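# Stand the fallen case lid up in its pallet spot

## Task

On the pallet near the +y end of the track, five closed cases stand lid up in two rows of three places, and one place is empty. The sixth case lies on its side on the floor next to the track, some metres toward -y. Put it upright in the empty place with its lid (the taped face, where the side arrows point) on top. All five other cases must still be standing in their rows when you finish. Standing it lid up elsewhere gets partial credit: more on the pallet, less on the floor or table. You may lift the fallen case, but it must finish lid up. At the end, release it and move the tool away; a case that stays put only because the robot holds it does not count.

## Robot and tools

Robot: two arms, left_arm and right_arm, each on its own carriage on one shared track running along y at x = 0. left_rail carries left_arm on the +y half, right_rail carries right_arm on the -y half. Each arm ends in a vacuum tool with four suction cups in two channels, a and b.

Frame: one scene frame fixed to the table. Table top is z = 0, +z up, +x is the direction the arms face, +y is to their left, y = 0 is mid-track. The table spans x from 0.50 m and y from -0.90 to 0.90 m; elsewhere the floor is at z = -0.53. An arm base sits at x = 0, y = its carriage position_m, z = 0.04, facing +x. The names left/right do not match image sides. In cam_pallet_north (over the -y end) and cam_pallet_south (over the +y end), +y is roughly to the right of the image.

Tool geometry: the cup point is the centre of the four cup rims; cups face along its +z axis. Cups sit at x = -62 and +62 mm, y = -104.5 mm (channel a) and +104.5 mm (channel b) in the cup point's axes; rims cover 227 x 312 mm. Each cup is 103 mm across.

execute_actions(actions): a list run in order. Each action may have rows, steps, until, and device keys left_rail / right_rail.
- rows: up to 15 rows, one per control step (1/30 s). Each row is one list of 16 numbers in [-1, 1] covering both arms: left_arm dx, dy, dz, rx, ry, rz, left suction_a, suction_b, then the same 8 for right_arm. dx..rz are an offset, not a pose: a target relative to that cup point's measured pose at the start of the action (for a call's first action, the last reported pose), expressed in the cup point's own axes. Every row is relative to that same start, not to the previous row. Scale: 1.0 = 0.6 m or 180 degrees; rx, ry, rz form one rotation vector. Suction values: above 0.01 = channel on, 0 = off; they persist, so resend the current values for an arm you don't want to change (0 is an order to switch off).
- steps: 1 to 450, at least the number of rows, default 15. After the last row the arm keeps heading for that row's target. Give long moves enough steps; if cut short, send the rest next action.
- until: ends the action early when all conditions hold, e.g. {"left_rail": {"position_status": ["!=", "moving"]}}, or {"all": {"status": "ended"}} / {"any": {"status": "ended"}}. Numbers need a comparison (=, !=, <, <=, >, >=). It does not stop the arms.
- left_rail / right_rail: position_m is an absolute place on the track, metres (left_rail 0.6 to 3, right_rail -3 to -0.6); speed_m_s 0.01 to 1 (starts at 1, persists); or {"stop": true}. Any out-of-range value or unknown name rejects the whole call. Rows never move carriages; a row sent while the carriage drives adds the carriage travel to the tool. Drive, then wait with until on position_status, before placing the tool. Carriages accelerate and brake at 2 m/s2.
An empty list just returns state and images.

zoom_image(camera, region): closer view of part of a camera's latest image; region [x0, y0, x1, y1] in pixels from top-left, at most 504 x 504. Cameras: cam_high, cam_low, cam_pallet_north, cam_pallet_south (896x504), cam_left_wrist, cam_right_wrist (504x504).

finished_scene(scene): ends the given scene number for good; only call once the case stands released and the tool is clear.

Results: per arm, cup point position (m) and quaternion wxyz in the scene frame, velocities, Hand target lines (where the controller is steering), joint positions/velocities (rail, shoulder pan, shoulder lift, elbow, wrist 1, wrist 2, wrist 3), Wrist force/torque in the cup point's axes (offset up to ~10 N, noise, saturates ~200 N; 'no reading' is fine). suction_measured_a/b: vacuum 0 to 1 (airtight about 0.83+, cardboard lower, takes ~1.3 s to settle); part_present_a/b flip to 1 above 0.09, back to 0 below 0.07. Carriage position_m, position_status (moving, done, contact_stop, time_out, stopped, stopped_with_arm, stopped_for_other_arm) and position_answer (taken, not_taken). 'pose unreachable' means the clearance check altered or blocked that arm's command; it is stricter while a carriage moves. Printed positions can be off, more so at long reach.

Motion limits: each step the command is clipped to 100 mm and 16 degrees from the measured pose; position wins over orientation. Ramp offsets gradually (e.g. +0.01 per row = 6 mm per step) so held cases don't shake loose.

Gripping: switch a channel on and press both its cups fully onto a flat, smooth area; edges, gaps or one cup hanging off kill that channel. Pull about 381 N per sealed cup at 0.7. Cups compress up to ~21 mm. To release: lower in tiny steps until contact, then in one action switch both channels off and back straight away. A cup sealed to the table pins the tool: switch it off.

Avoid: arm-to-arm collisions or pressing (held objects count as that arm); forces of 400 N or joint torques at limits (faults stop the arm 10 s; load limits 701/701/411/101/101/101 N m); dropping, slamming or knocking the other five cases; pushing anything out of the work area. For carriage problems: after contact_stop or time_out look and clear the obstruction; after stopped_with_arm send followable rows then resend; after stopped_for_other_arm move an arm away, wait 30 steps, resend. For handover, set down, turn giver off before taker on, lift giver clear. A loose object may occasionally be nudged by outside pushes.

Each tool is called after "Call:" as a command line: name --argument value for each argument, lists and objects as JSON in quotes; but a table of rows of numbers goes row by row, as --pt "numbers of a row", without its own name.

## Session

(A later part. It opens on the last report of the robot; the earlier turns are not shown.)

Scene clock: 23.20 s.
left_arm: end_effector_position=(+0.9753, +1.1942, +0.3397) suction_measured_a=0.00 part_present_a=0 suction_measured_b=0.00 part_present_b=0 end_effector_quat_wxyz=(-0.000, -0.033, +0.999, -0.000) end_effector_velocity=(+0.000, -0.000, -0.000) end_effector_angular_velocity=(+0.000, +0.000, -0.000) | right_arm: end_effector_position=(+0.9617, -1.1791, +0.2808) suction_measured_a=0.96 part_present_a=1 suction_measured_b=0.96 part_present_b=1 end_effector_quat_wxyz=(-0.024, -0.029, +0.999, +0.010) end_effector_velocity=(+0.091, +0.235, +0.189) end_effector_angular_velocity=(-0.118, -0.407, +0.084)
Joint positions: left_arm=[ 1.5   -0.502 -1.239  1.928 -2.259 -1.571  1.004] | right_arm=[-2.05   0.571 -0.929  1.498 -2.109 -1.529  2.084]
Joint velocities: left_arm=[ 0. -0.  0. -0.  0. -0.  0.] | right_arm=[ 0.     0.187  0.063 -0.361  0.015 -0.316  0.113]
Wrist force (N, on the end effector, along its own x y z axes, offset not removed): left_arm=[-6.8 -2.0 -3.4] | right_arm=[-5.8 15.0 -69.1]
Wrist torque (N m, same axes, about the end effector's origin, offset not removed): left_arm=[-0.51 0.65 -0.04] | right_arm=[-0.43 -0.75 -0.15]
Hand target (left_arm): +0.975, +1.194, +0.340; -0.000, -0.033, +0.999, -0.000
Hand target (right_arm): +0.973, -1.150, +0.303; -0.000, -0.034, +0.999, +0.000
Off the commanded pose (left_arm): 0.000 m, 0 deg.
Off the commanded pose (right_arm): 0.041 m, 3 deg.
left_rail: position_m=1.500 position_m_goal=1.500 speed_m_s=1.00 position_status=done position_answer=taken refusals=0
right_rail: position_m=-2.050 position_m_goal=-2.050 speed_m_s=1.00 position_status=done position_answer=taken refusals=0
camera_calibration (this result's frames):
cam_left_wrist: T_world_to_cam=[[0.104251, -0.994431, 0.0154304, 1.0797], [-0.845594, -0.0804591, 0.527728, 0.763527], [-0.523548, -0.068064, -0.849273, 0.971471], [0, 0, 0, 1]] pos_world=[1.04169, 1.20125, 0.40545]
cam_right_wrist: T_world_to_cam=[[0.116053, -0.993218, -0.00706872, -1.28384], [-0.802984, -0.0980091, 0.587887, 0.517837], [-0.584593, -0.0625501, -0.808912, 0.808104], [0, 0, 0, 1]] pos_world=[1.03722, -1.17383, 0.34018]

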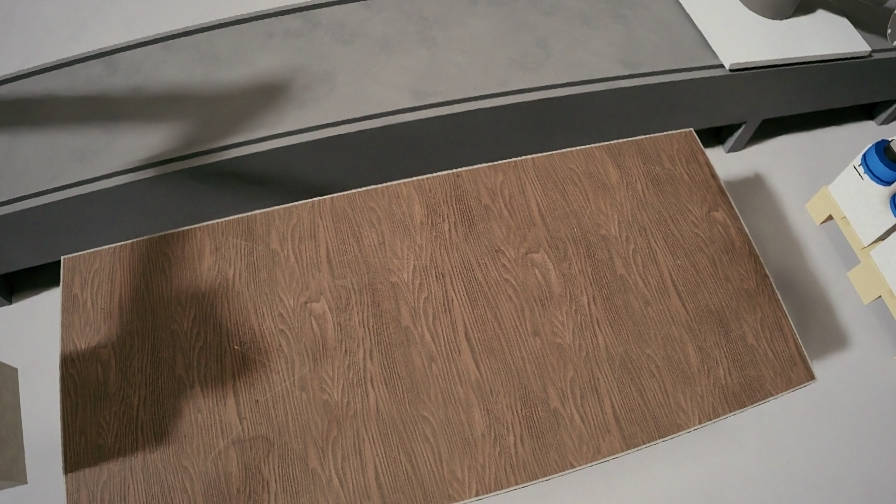

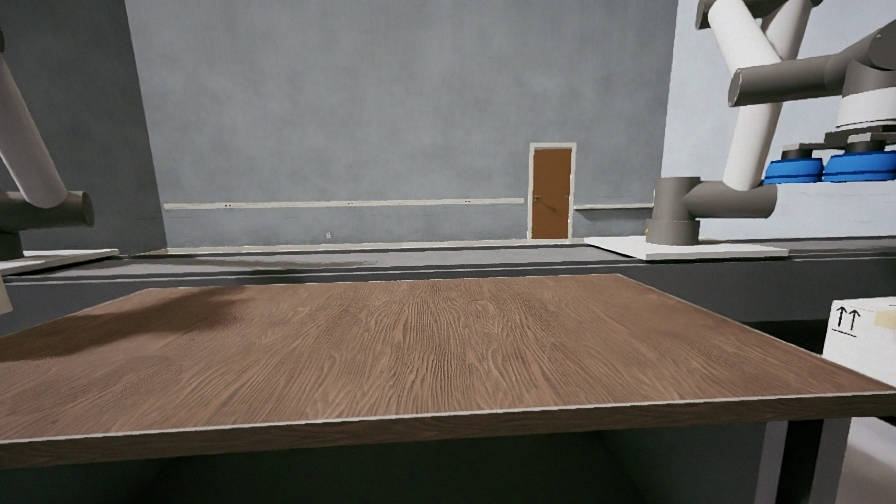

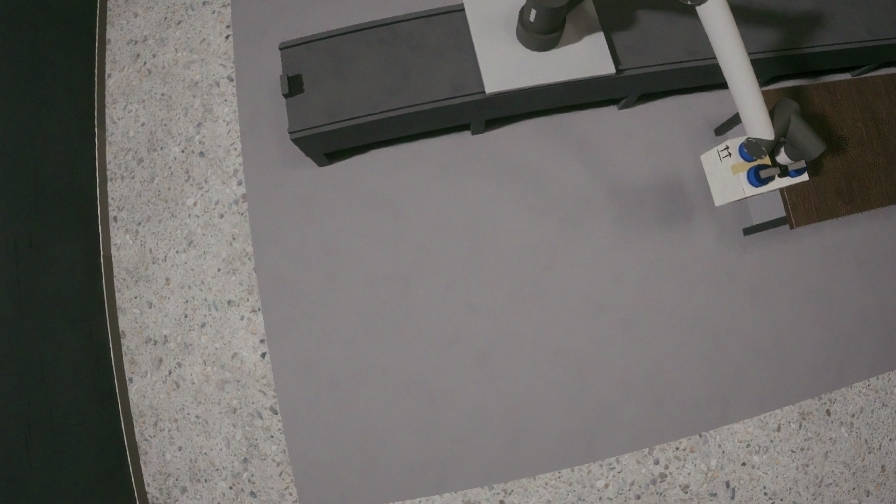

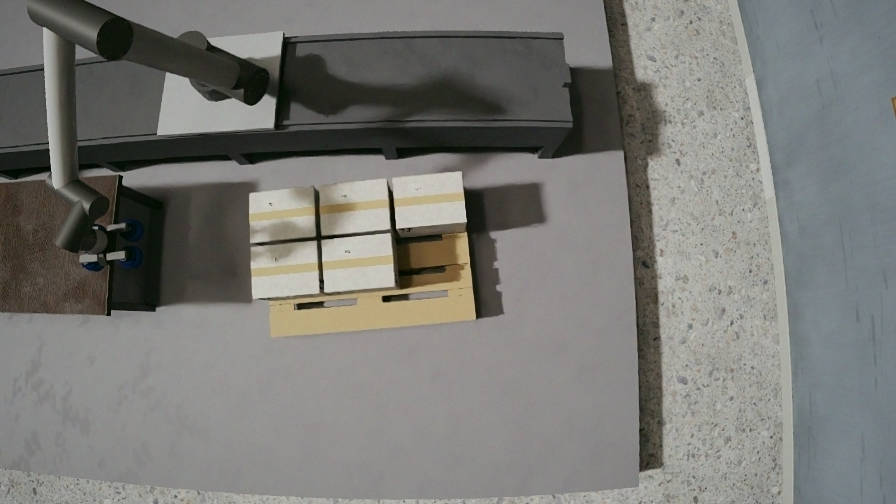

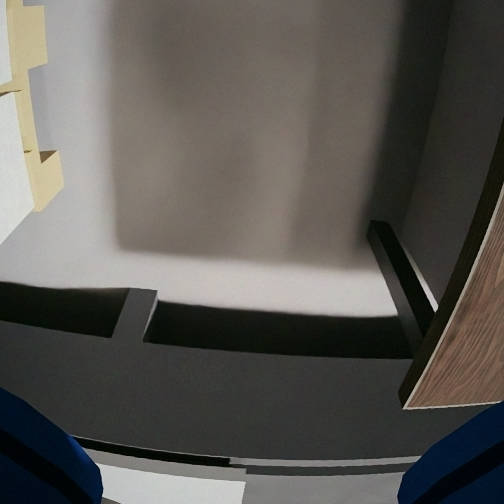

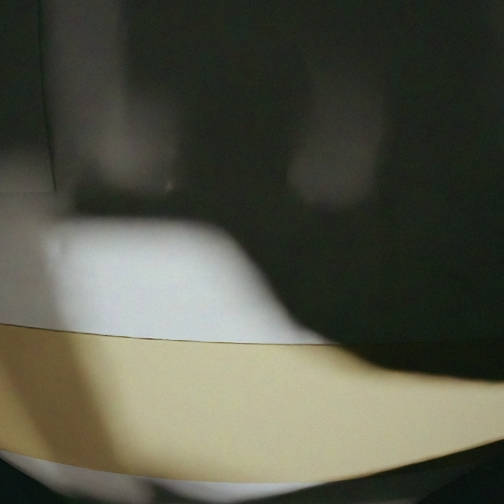

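Call:
execute_actions --actions '[]'

Scene clock: 24.07 s.
left_arm: end_effector_position=(+0.9753, +1.1942, +0.3397) suction_measured_a=0.00 part_present_a=0 suction_measured_b=0.00 part_present_b=0 end_effector_quat_wxyz=(-0.000, -0.033, +0.999, -0.000) end_effector_velocity=(-0.000, -0.000, +0.000) end_effector_angular_velocity=(-0.000, -0.000, +0.000) | right_arm: end_effector_position=(+0.9734, -1.1497, +0.3027) suction_measured_a=0.96 part_present_a=1 suction_measured_b=0.96 part_present_b=1 end_effector_quat_wxyz=(-0.000, -0.034, +0.999, +0.000) end_effector_velocity=(+0.000, +0.000, +0.000) end_effector_angular_velocity=(-0.000, -0.000, +0.000)
Joint positions: left_arm=[ 1.5   -0.502 -1.239  1.928 -2.259 -1.571  1.004] | right_arm=[-2.05   0.594 -0.918  1.451 -2.103 -1.57   2.098]
Joint velocities: left_arm=[ 0. -0. -0.  0. -0. -0. -0.] | right_arm=[ 0.  0.  0. -0.  0. -0.  0.]
Wrist force (N, on the end effector, along its own x y z axes, offset not removed): left_arm=[3.8 -1.4 -9.0] | right_arm=[0.3 -3.0 -49.8]
Wrist torque (N m, same axes, about the end effector's origin, offset not removed): left_arm=[-0.30 -0.69 0.15] | right_arm=[1.38 -0.05 -0.38]
Hand target (left_arm): +0.975, +1.194, +0.340; -0.000, -0.033, +0.999, -0.000
Hand target (right_arm): +0.973, -1.150, +0.303; -0.000, -0.034, +0.999, +0.000
Off the commanded pose (left_arm): 0.000 m, 0 deg.
Off the commanded pose (right_arm): 0.003 m, 0 deg.
left_rail: position_m=1.500 position_m_goal=1.500 speed_m_s=1.00 position_status=done position_answer=taken refusals=0
right_rail: position_m=-2.050 position_m_goal=-2.050 speed_m_s=1.00 position_status=done position_answer=taken refusals=0
camera_calibration (this result's frames):
cam_left_wrist: T_world_to_cam=[[0.104251, -0.994431, 0.0154305, 1.0797], [-0.845594, -0.080459, 0.527728, 0.763527], [-0.523548, -0.0680641, -0.849273, 0.971471], [0, 0, 0, 1]] pos_world=[1.04169, 1.20125, 0.40545]
cam_right_wrist: T_world_to_cam=[[0.125916, -0.991911, 0.0160625, -1.27096], [-0.829711, -0.0964231, 0.549801, 0.556572], [-0.543805, -0.0825563, -0.835141, 0.779768], [0, 0, 0, 1]] pos_world=[1.04587, -1.14263, 0.365627]

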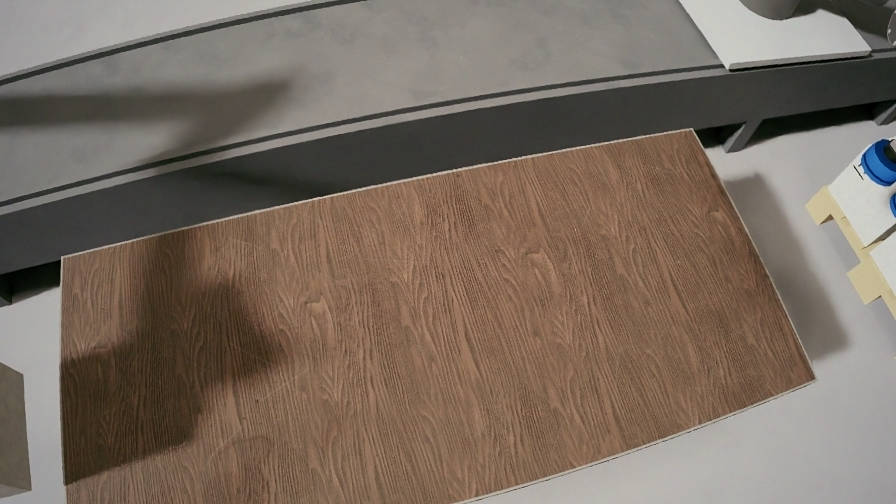

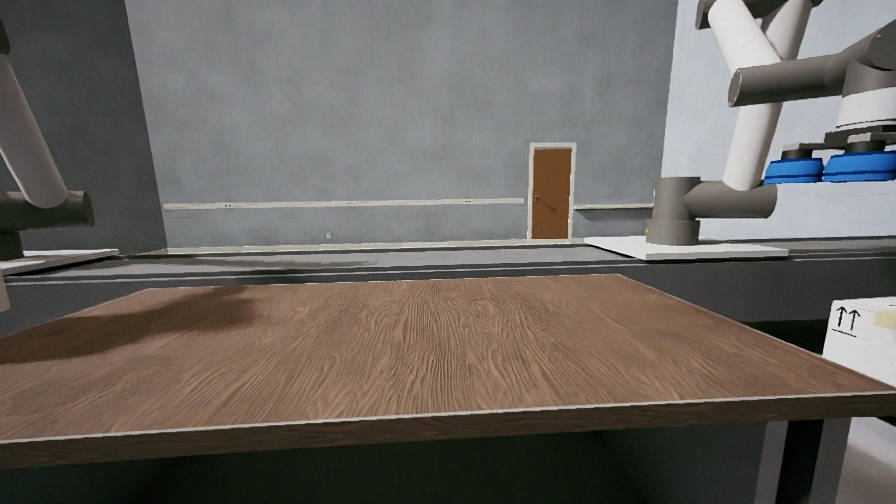

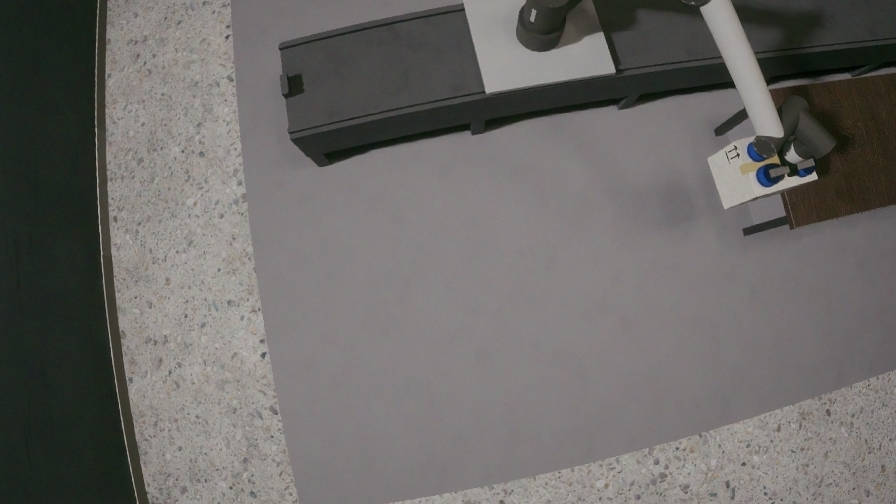

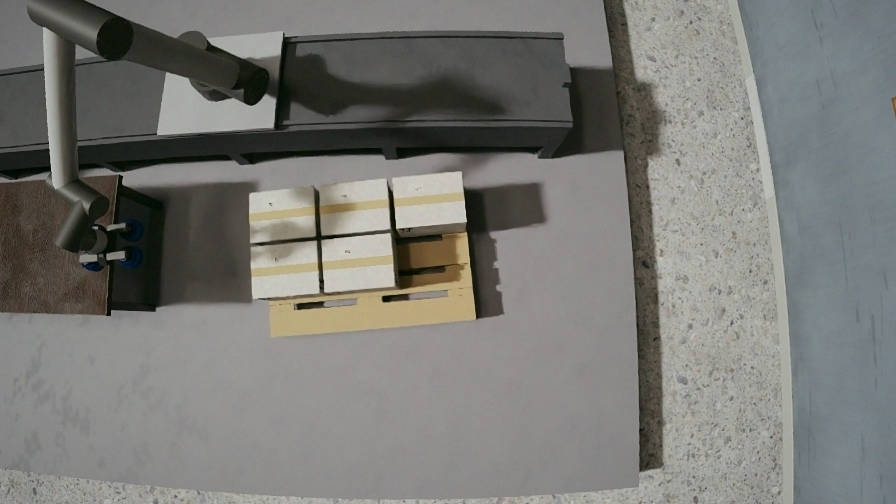

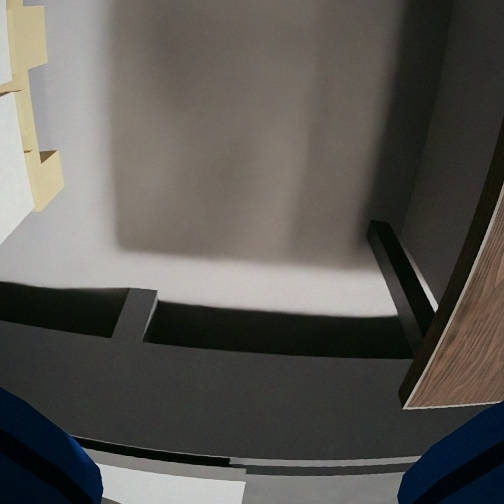

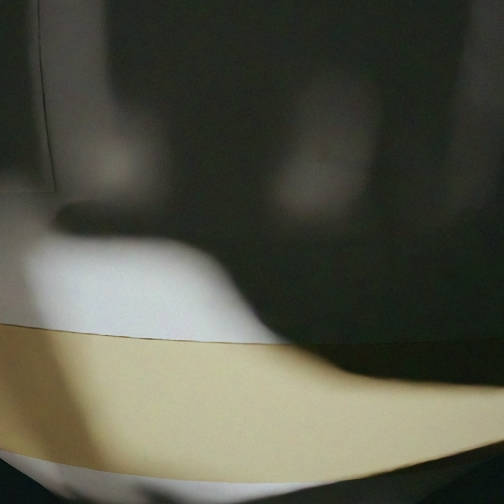

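Call:
execute_actions --actions '[{"right_rail": {"position_m": -0.6}, "steps": 1}]'

Scene clock: 24.73 s.
left_arm: end_effector_position=(+0.9753, +1.1942, +0.3397) suction_measured_a=0.00 part_present_a=0 suction_measured_b=0.00 part_present_b=0 end_effector_quat_wxyz=(-0.000, -0.033, +0.999, -0.000) end_effector_velocity=(+0.000, -0.000, -0.000) end_effector_angular_velocity=(+0.000, +0.000, -0.000) | right_arm: end_effector_position=(+0.9734, -1.1496, +0.3027) suction_measured_a=0.96 part_present_a=1 suction_measured_b=0.96 part_present_b=1 end_effector_quat_wxyz=(-0.000, -0.034, +0.999, +0.000) end_effector_velocity=(+0.005, +0.010, -0.003) end_effector_angular_velocity=(-0.009, +0.003, +0.000)
Joint positions: left_arm=[ 1.5   -0.502 -1.239  1.928 -2.259 -1.571  1.004] | right_arm=[-2.05   0.594 -0.918  1.45  -2.103 -1.571  2.098]
Joint velocities: left_arm=[ 0.  0.  0. -0.  0.  0.  0.] | right_arm=[ 0.009  0.     0.008 -0.012  0.012 -0.006 -0.   ]
Wrist force (N, on the end effector, along its own x y z axes, offset not removed): left_arm=[-1.1 -3.5 -2.2] | right_arm=[1.7 -5.8 -51.2]
Wrist torque (N m, same axes, about the end effector's origin, offset not removed): left_arm=[-0.46 0.04 0.05] | right_arm=[0.96 -0.21 -0.34]
Hand target (left_arm): +0.975, +1.194, +0.340; -0.000, -0.033, +0.999, -0.000
Hand target (right_arm): +0.976, -1.146, +0.302; -0.001, -0.034, +0.999, -0.002
Off the commanded pose (left_arm): 0.000 m, 0 deg.
Off the commanded pose (right_arm): 0.003 m, 0 deg.
left_rail: position_m=1.500 position_m_goal=1.500 speed_m_s=1.00 position_status=done position_answer=taken refusals=0
right_rail: position_m=-2.050 position_m_goal=-0.600 speed_m_s=1.00 position_status=moving position_answer=taken refusals=0
camera_calibration (this result's frames):
cam_left_wrist: T_world_to_cam=[[0.104251, -0.994431, 0.0154305, 1.0797], [-0.845594, -0.0804589, 0.527728, 0.763527], [-0.523548, -0.0680641, -0.849273, 0.971471], [0, 0, 0, 1]] pos_world=[1.04169, 1.20125, 0.40545]
cam_right_wrist: T_world_to_cam=[[0.125939, -0.991907, 0.0161398, -1.27089], [-0.829728, -0.0964023, 0.54978, 0.556657], [-0.543774, -0.0826305, -0.835154, 0.779697], [0, 0, 0, 1]] pos_world=[1.04591, -1.14251, 0.365639]

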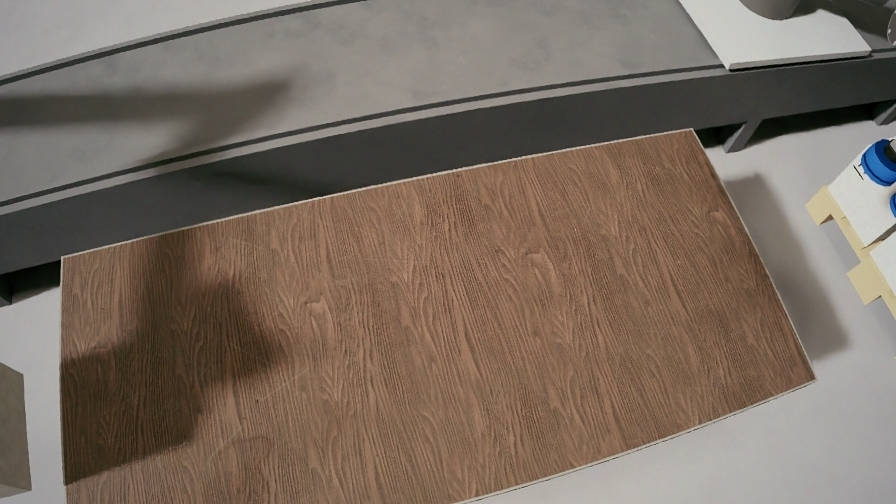

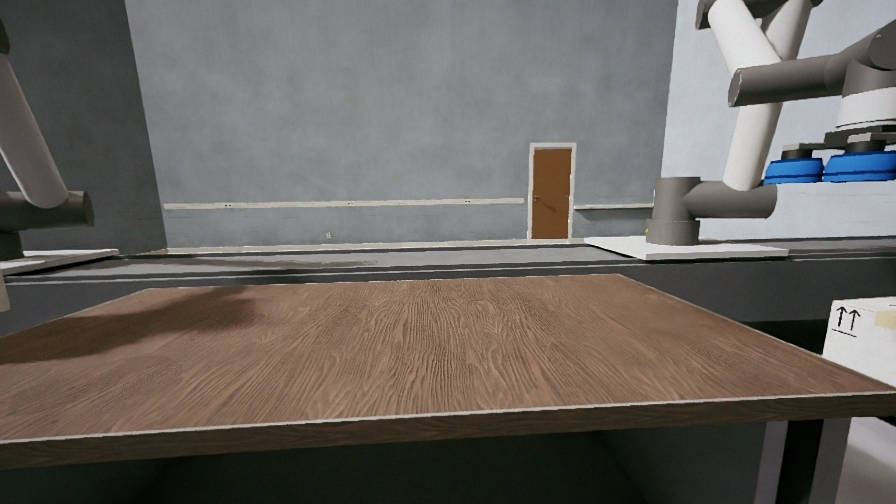

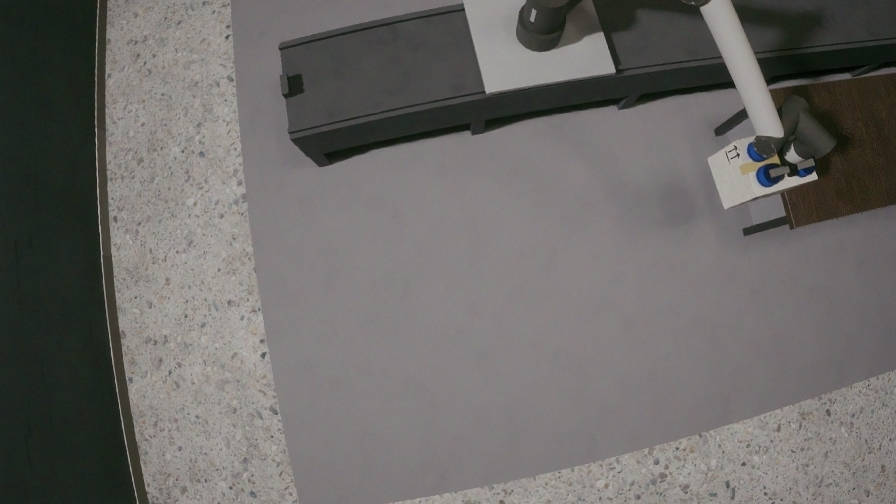

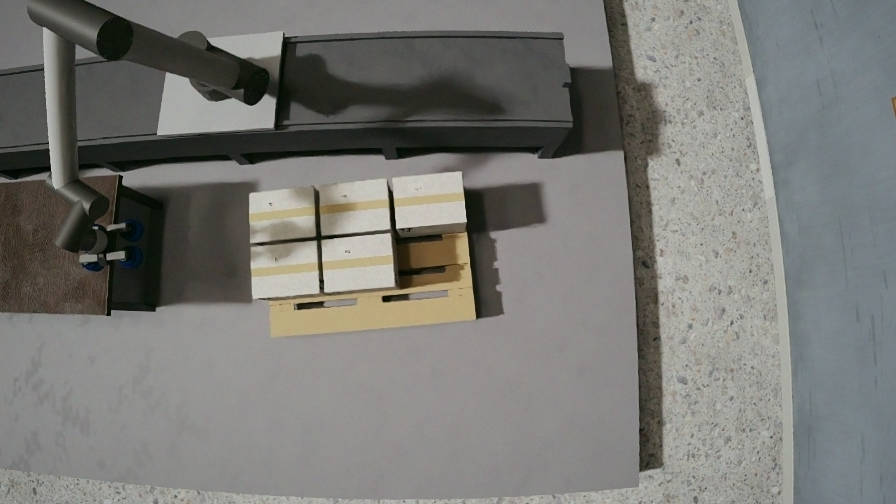

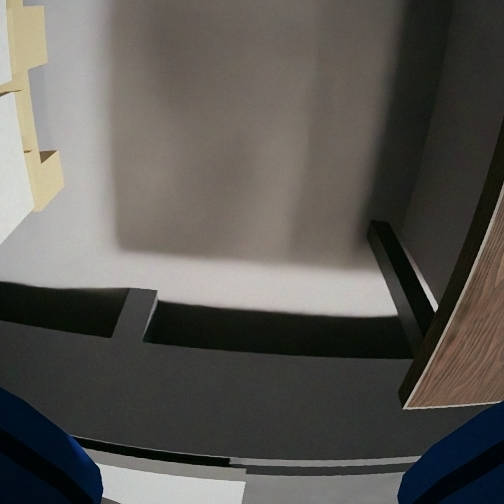

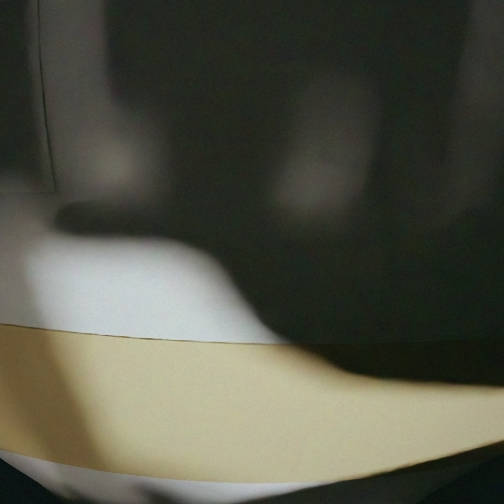

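Call:
zoom_image --camera "cam_pallet_south" --region '[310, 165, 490, 335]'

Region (310, 165, 490, 335) of cam_pallet_south's 896x504 image, scaled by 2.800, with more detail than that image has.

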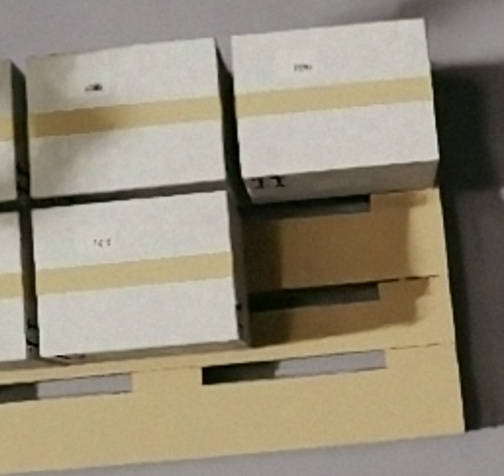

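Call:
execute_actions --actions '[]'

Scene clock: 25.67 s.
left_arm: end_effector_position=(+0.9753, +1.1942, +0.3397) suction_measured_a=0.00 part_present_a=0 suction_measured_b=0.00 part_present_b=0 end_effector_quat_wxyz=(-0.000, -0.033, +0.999, -0.000) end_effector_velocity=(+0.000, -0.000, -0.000) end_effector_angular_velocity=(+0.000, +0.000, +0.000) | right_arm: end_effector_position=(+0.9760, -0.4607, +0.3015) suction_measured_a=0.96 part_present_a=1 suction_measured_b=0.96 part_present_b=1 end_effector_quat_wxyz=(-0.001, -0.034, +0.999, -0.002) end_effector_velocity=(-0.000, +1.000, -0.000) end_effector_angular_velocity=(-0.000, +0.000, +0.000)
Joint positions: left_arm=[ 1.5   -0.502 -1.239  1.928 -2.259 -1.571  1.004] | right_arm=[-1.362  0.595 -0.914  1.444 -2.098 -1.573  2.097]
Joint velocities: left_arm=[ 0. -0.  0.  0. -0.  0. -0.] | right_arm=[ 1.  0.  0. -0.  0. -0. -0.]
Wrist force (N, on the end effector, along its own x y z axes, offset not removed): left_arm=[1.5 -10.2 -4.0] | right_arm=[0.8 -3.9 -50.0]
Wrist torque (N m, same axes, about the end effector's origin, offset not removed): left_arm=[-1.37 -0.24 -0.10] | right_arm=[1.39 -0.20 -0.30]
Hand target (left_arm): +0.975, +1.194, +0.340; -0.000, -0.033, +0.999, -0.000
Hand target (right_arm): +0.976, -0.415, +0.302; -0.001, -0.034, +0.999, -0.002
Off the commanded pose (left_arm): 0.000 m, 0 deg.
Off the commanded pose (right_arm): 0.002 m, 0 deg.
left_rail: position_m=1.500 position_m_goal=1.500 speed_m_s=1.00 position_status=done position_answer=taken refusals=0
right_rail: position_m=-1.362 position_m_goal=-0.600 speed_m_s=1.00 position_status=moving position_answer=taken refusals=0
camera_calibration (this result's frames):
cam_left_wrist: T_world_to_cam=[[0.104251, -0.994431, 0.0154304, 1.0797], [-0.845594, -0.0804589, 0.527728, 0.763527], [-0.523548, -0.068064, -0.849273, 0.971471], [0, 0, 0, 1]] pos_world=[1.04169, 1.20125, 0.40545]
cam_right_wrist: T_world_to_cam=[[0.126817, -0.99173, 0.0197419, -0.58968], [-0.829312, -0.0950864, 0.550636, 0.625812], [-0.544205, -0.0862021, -0.834512, 0.835584], [0, 0, 0, 1]] pos_world=[1.0485, -0.453268, 0.364352]

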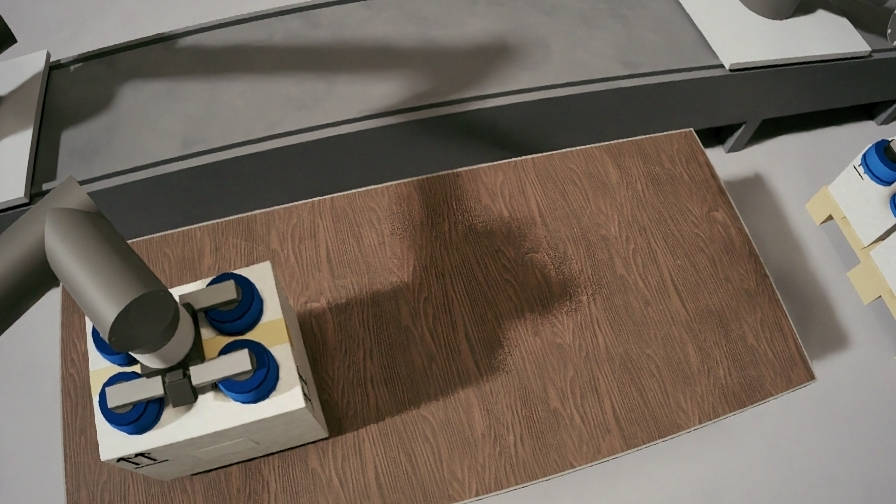

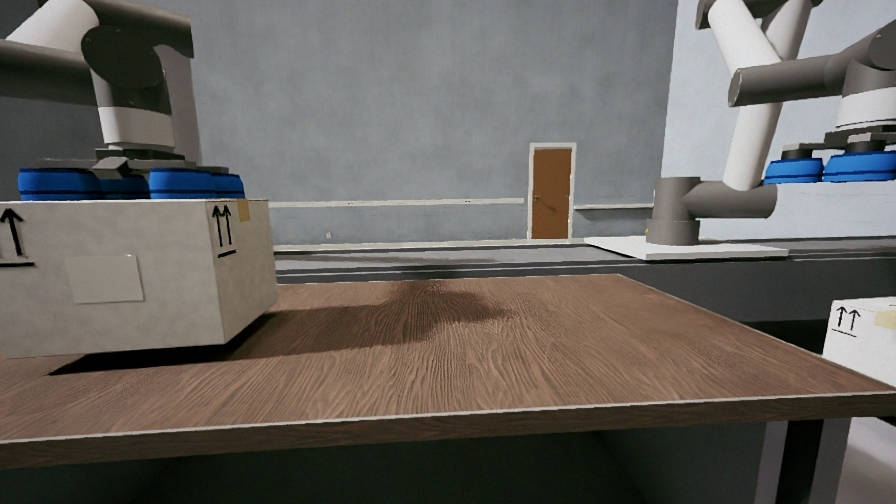

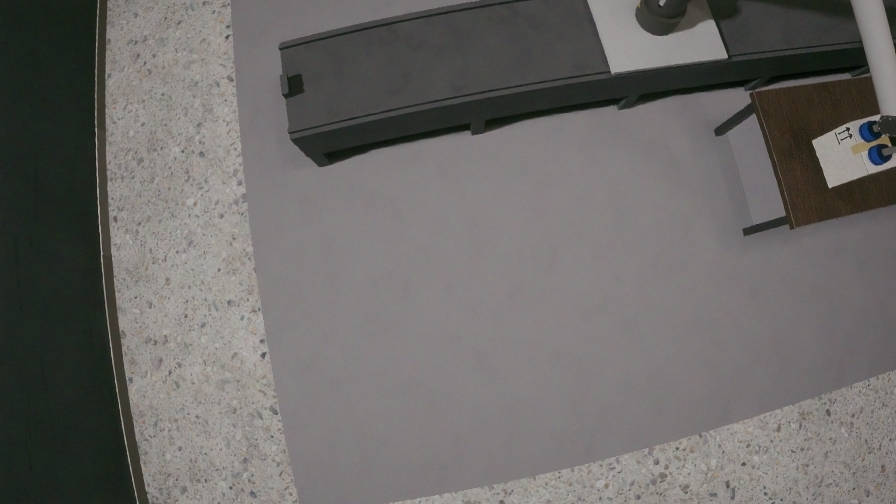

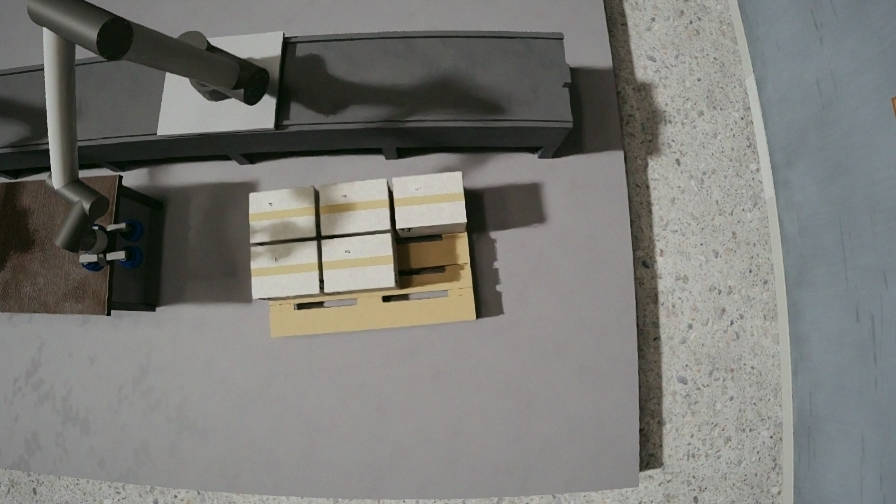

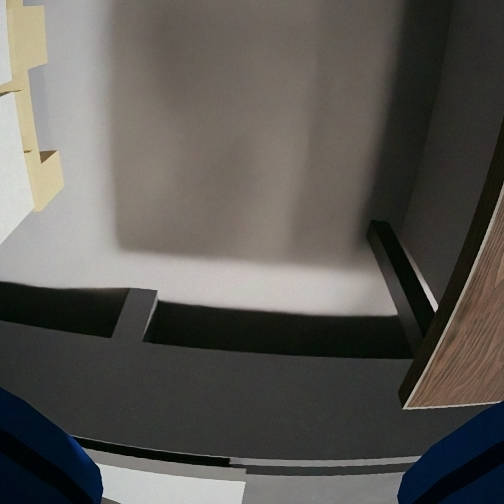

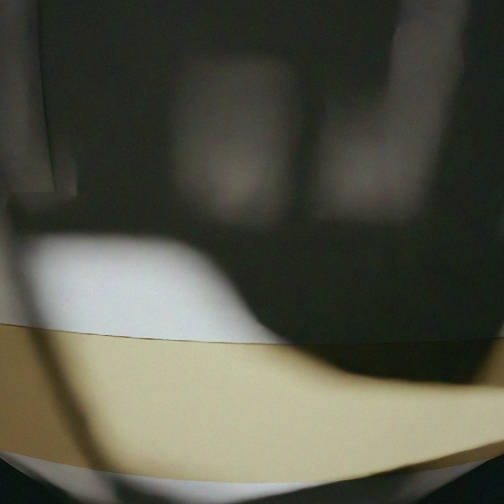

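Call:
zoom_image --camera "cam_high" --region '[70, 240, 340, 490]'

Region (70, 240, 340, 490) of cam_high's 896x504 image, scaled by 1.867, with more detail than that image has; it fills the top 467 rows of this view, and the rest is white.

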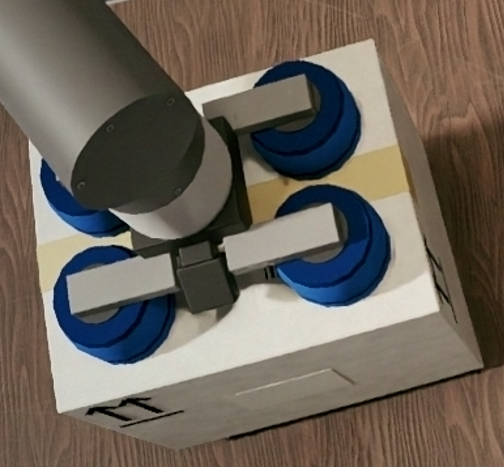

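Call:
execute_actions --actions '[]'

Scene clock: 26.23 s.
left_arm: end_effector_position=(+0.9753, +1.1942, +0.3397) suction_measured_a=0.00 part_present_a=0 suction_measured_b=0.00 part_present_b=0 end_effector_quat_wxyz=(-0.000, -0.033, +0.999, -0.000) end_effector_velocity=(+0.000, -0.000, -0.000) end_effector_angular_velocity=(+0.000, +0.000, +0.000) | right_arm: end_effector_position=(+0.9761, +0.1027, +0.3015) suction_measured_a=0.96 part_present_a=1 suction_measured_b=0.96 part_present_b=1 end_effector_quat_wxyz=(-0.001, -0.034, +0.999, -0.002) end_effector_velocity=(-0.000, +0.900, -0.000) end_effector_angular_velocity=(-0.000, +0.000, +0.000)
Joint positions: left_arm=[ 1.5   -0.502 -1.239  1.928 -2.259 -1.571  1.004] | right_arm=[-0.799  0.594 -0.914  1.444 -2.098 -1.573  2.097]
Joint velocities: left_arm=[ 0. -0.  0. -0.  0. -0. -0.] | right_arm=[ 0.9  0.   0.  -0.   0.  -0.   0. ]
Wrist force (N, on the end effector, along its own x y z axes, offset not removed): left_arm=[1.9 -3.2 -7.8] | right_arm=[-1.1 13.4 -50.3]
Wrist torque (N m, same axes, about the end effector's origin, offset not removed): left_arm=[-0.43 -0.58 -0.14] | right_arm=[0.06 -0.03 -0.38]
Hand target (left_arm): +0.975, +1.194, +0.340; -0.000, -0.033, +0.999, -0.000
Hand target (right_arm): +0.976, +0.142, +0.302; -0.001, -0.034, +0.999, -0.002
Off the commanded pose (left_arm): 0.000 m, 0 deg.
Off the commanded pose (right_arm): 0.002 m, 0 deg.
left_rail: position_m=1.500 position_m_goal=1.500 speed_m_s=1.00 position_status=done position_answer=taken refusals=0
right_rail: position_m=-0.799 position_m_goal=-0.600 speed_m_s=1.00 position_status=moving position_answer=taken refusals=0
camera_calibration (this result's frames):
cam_left_wrist: T_world_to_cam=[[0.104251, -0.994431, 0.0154305, 1.0797], [-0.845594, -0.080459, 0.527728, 0.763527], [-0.523548, -0.0680641, -0.849273, 0.971471], [0, 0, 0, 1]] pos_world=[1.04169, 1.20125, 0.40545]
cam_right_wrist: T_world_to_cam=[[0.126709, -0.991742, 0.0197973, -0.0309168], [-0.829335, -0.094968, 0.550622, 0.679481], [-0.544195, -0.0861876, -0.83452, 0.884191], [0, 0, 0, 1]] pos_world=[1.04861, 0.110074, 0.36435]

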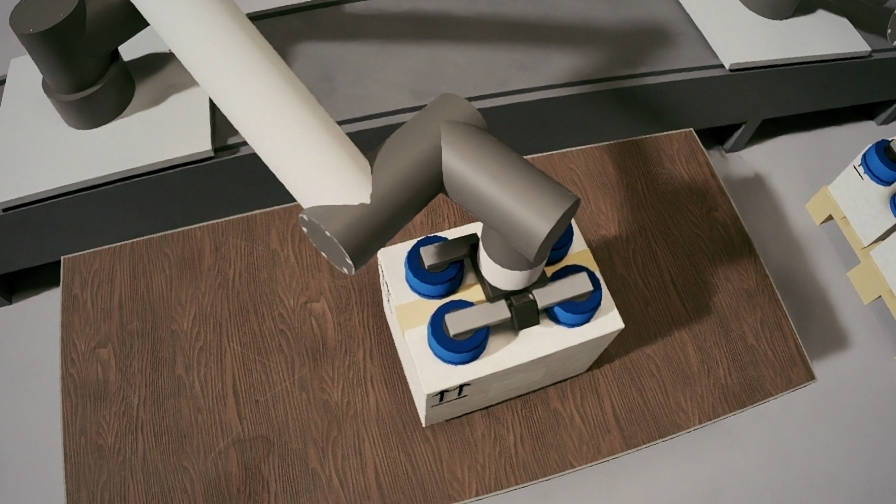

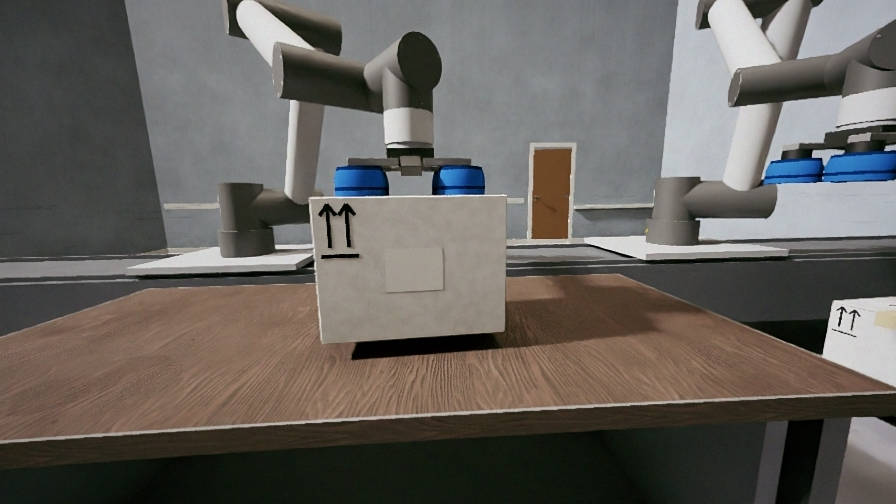

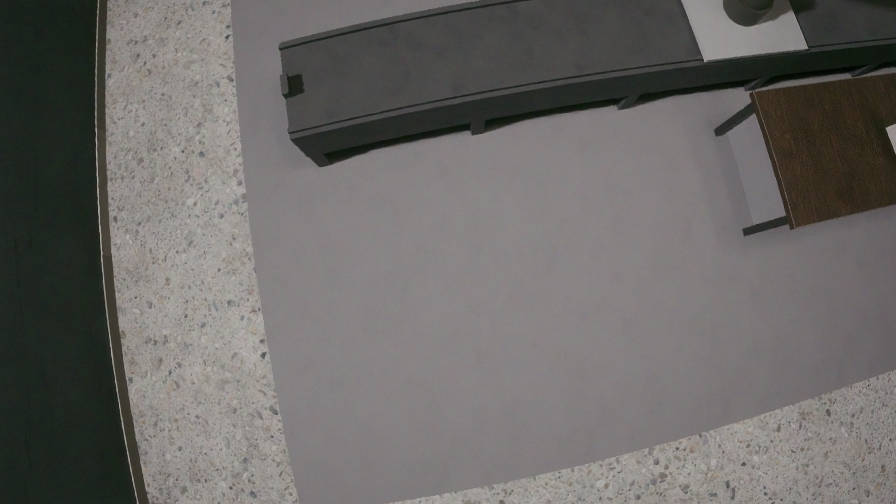

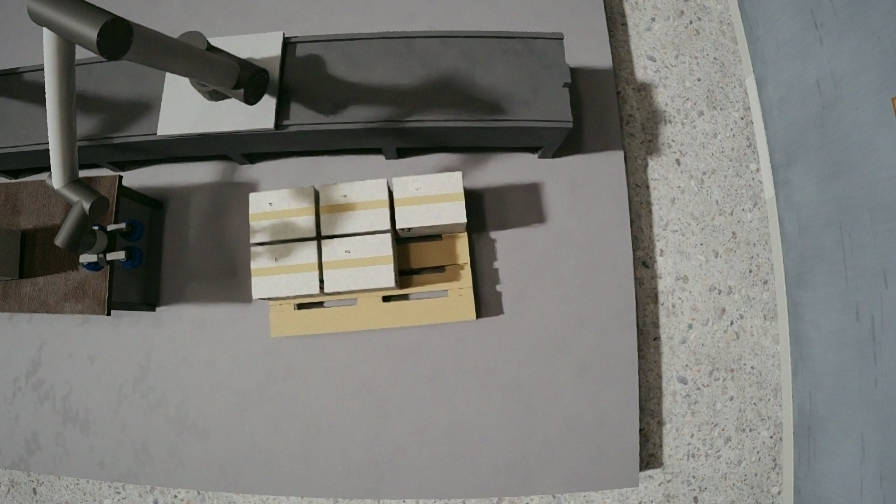

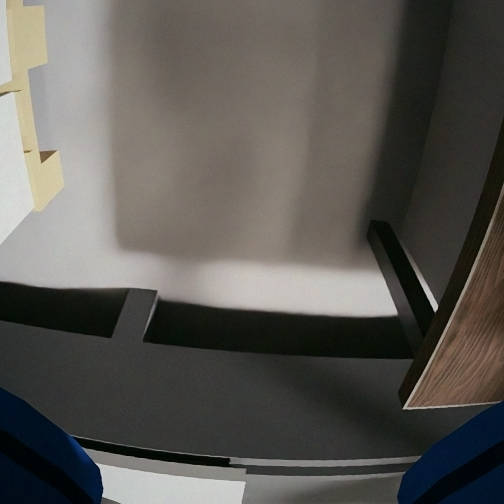

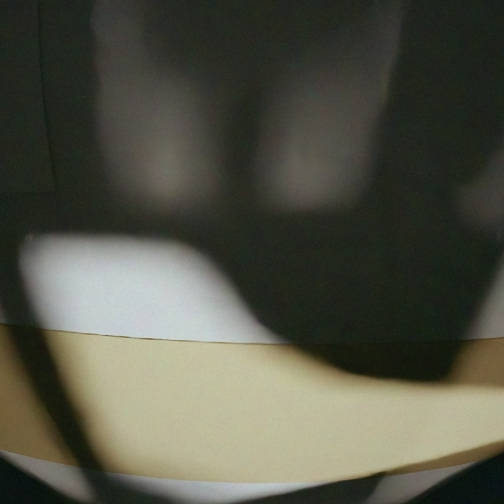

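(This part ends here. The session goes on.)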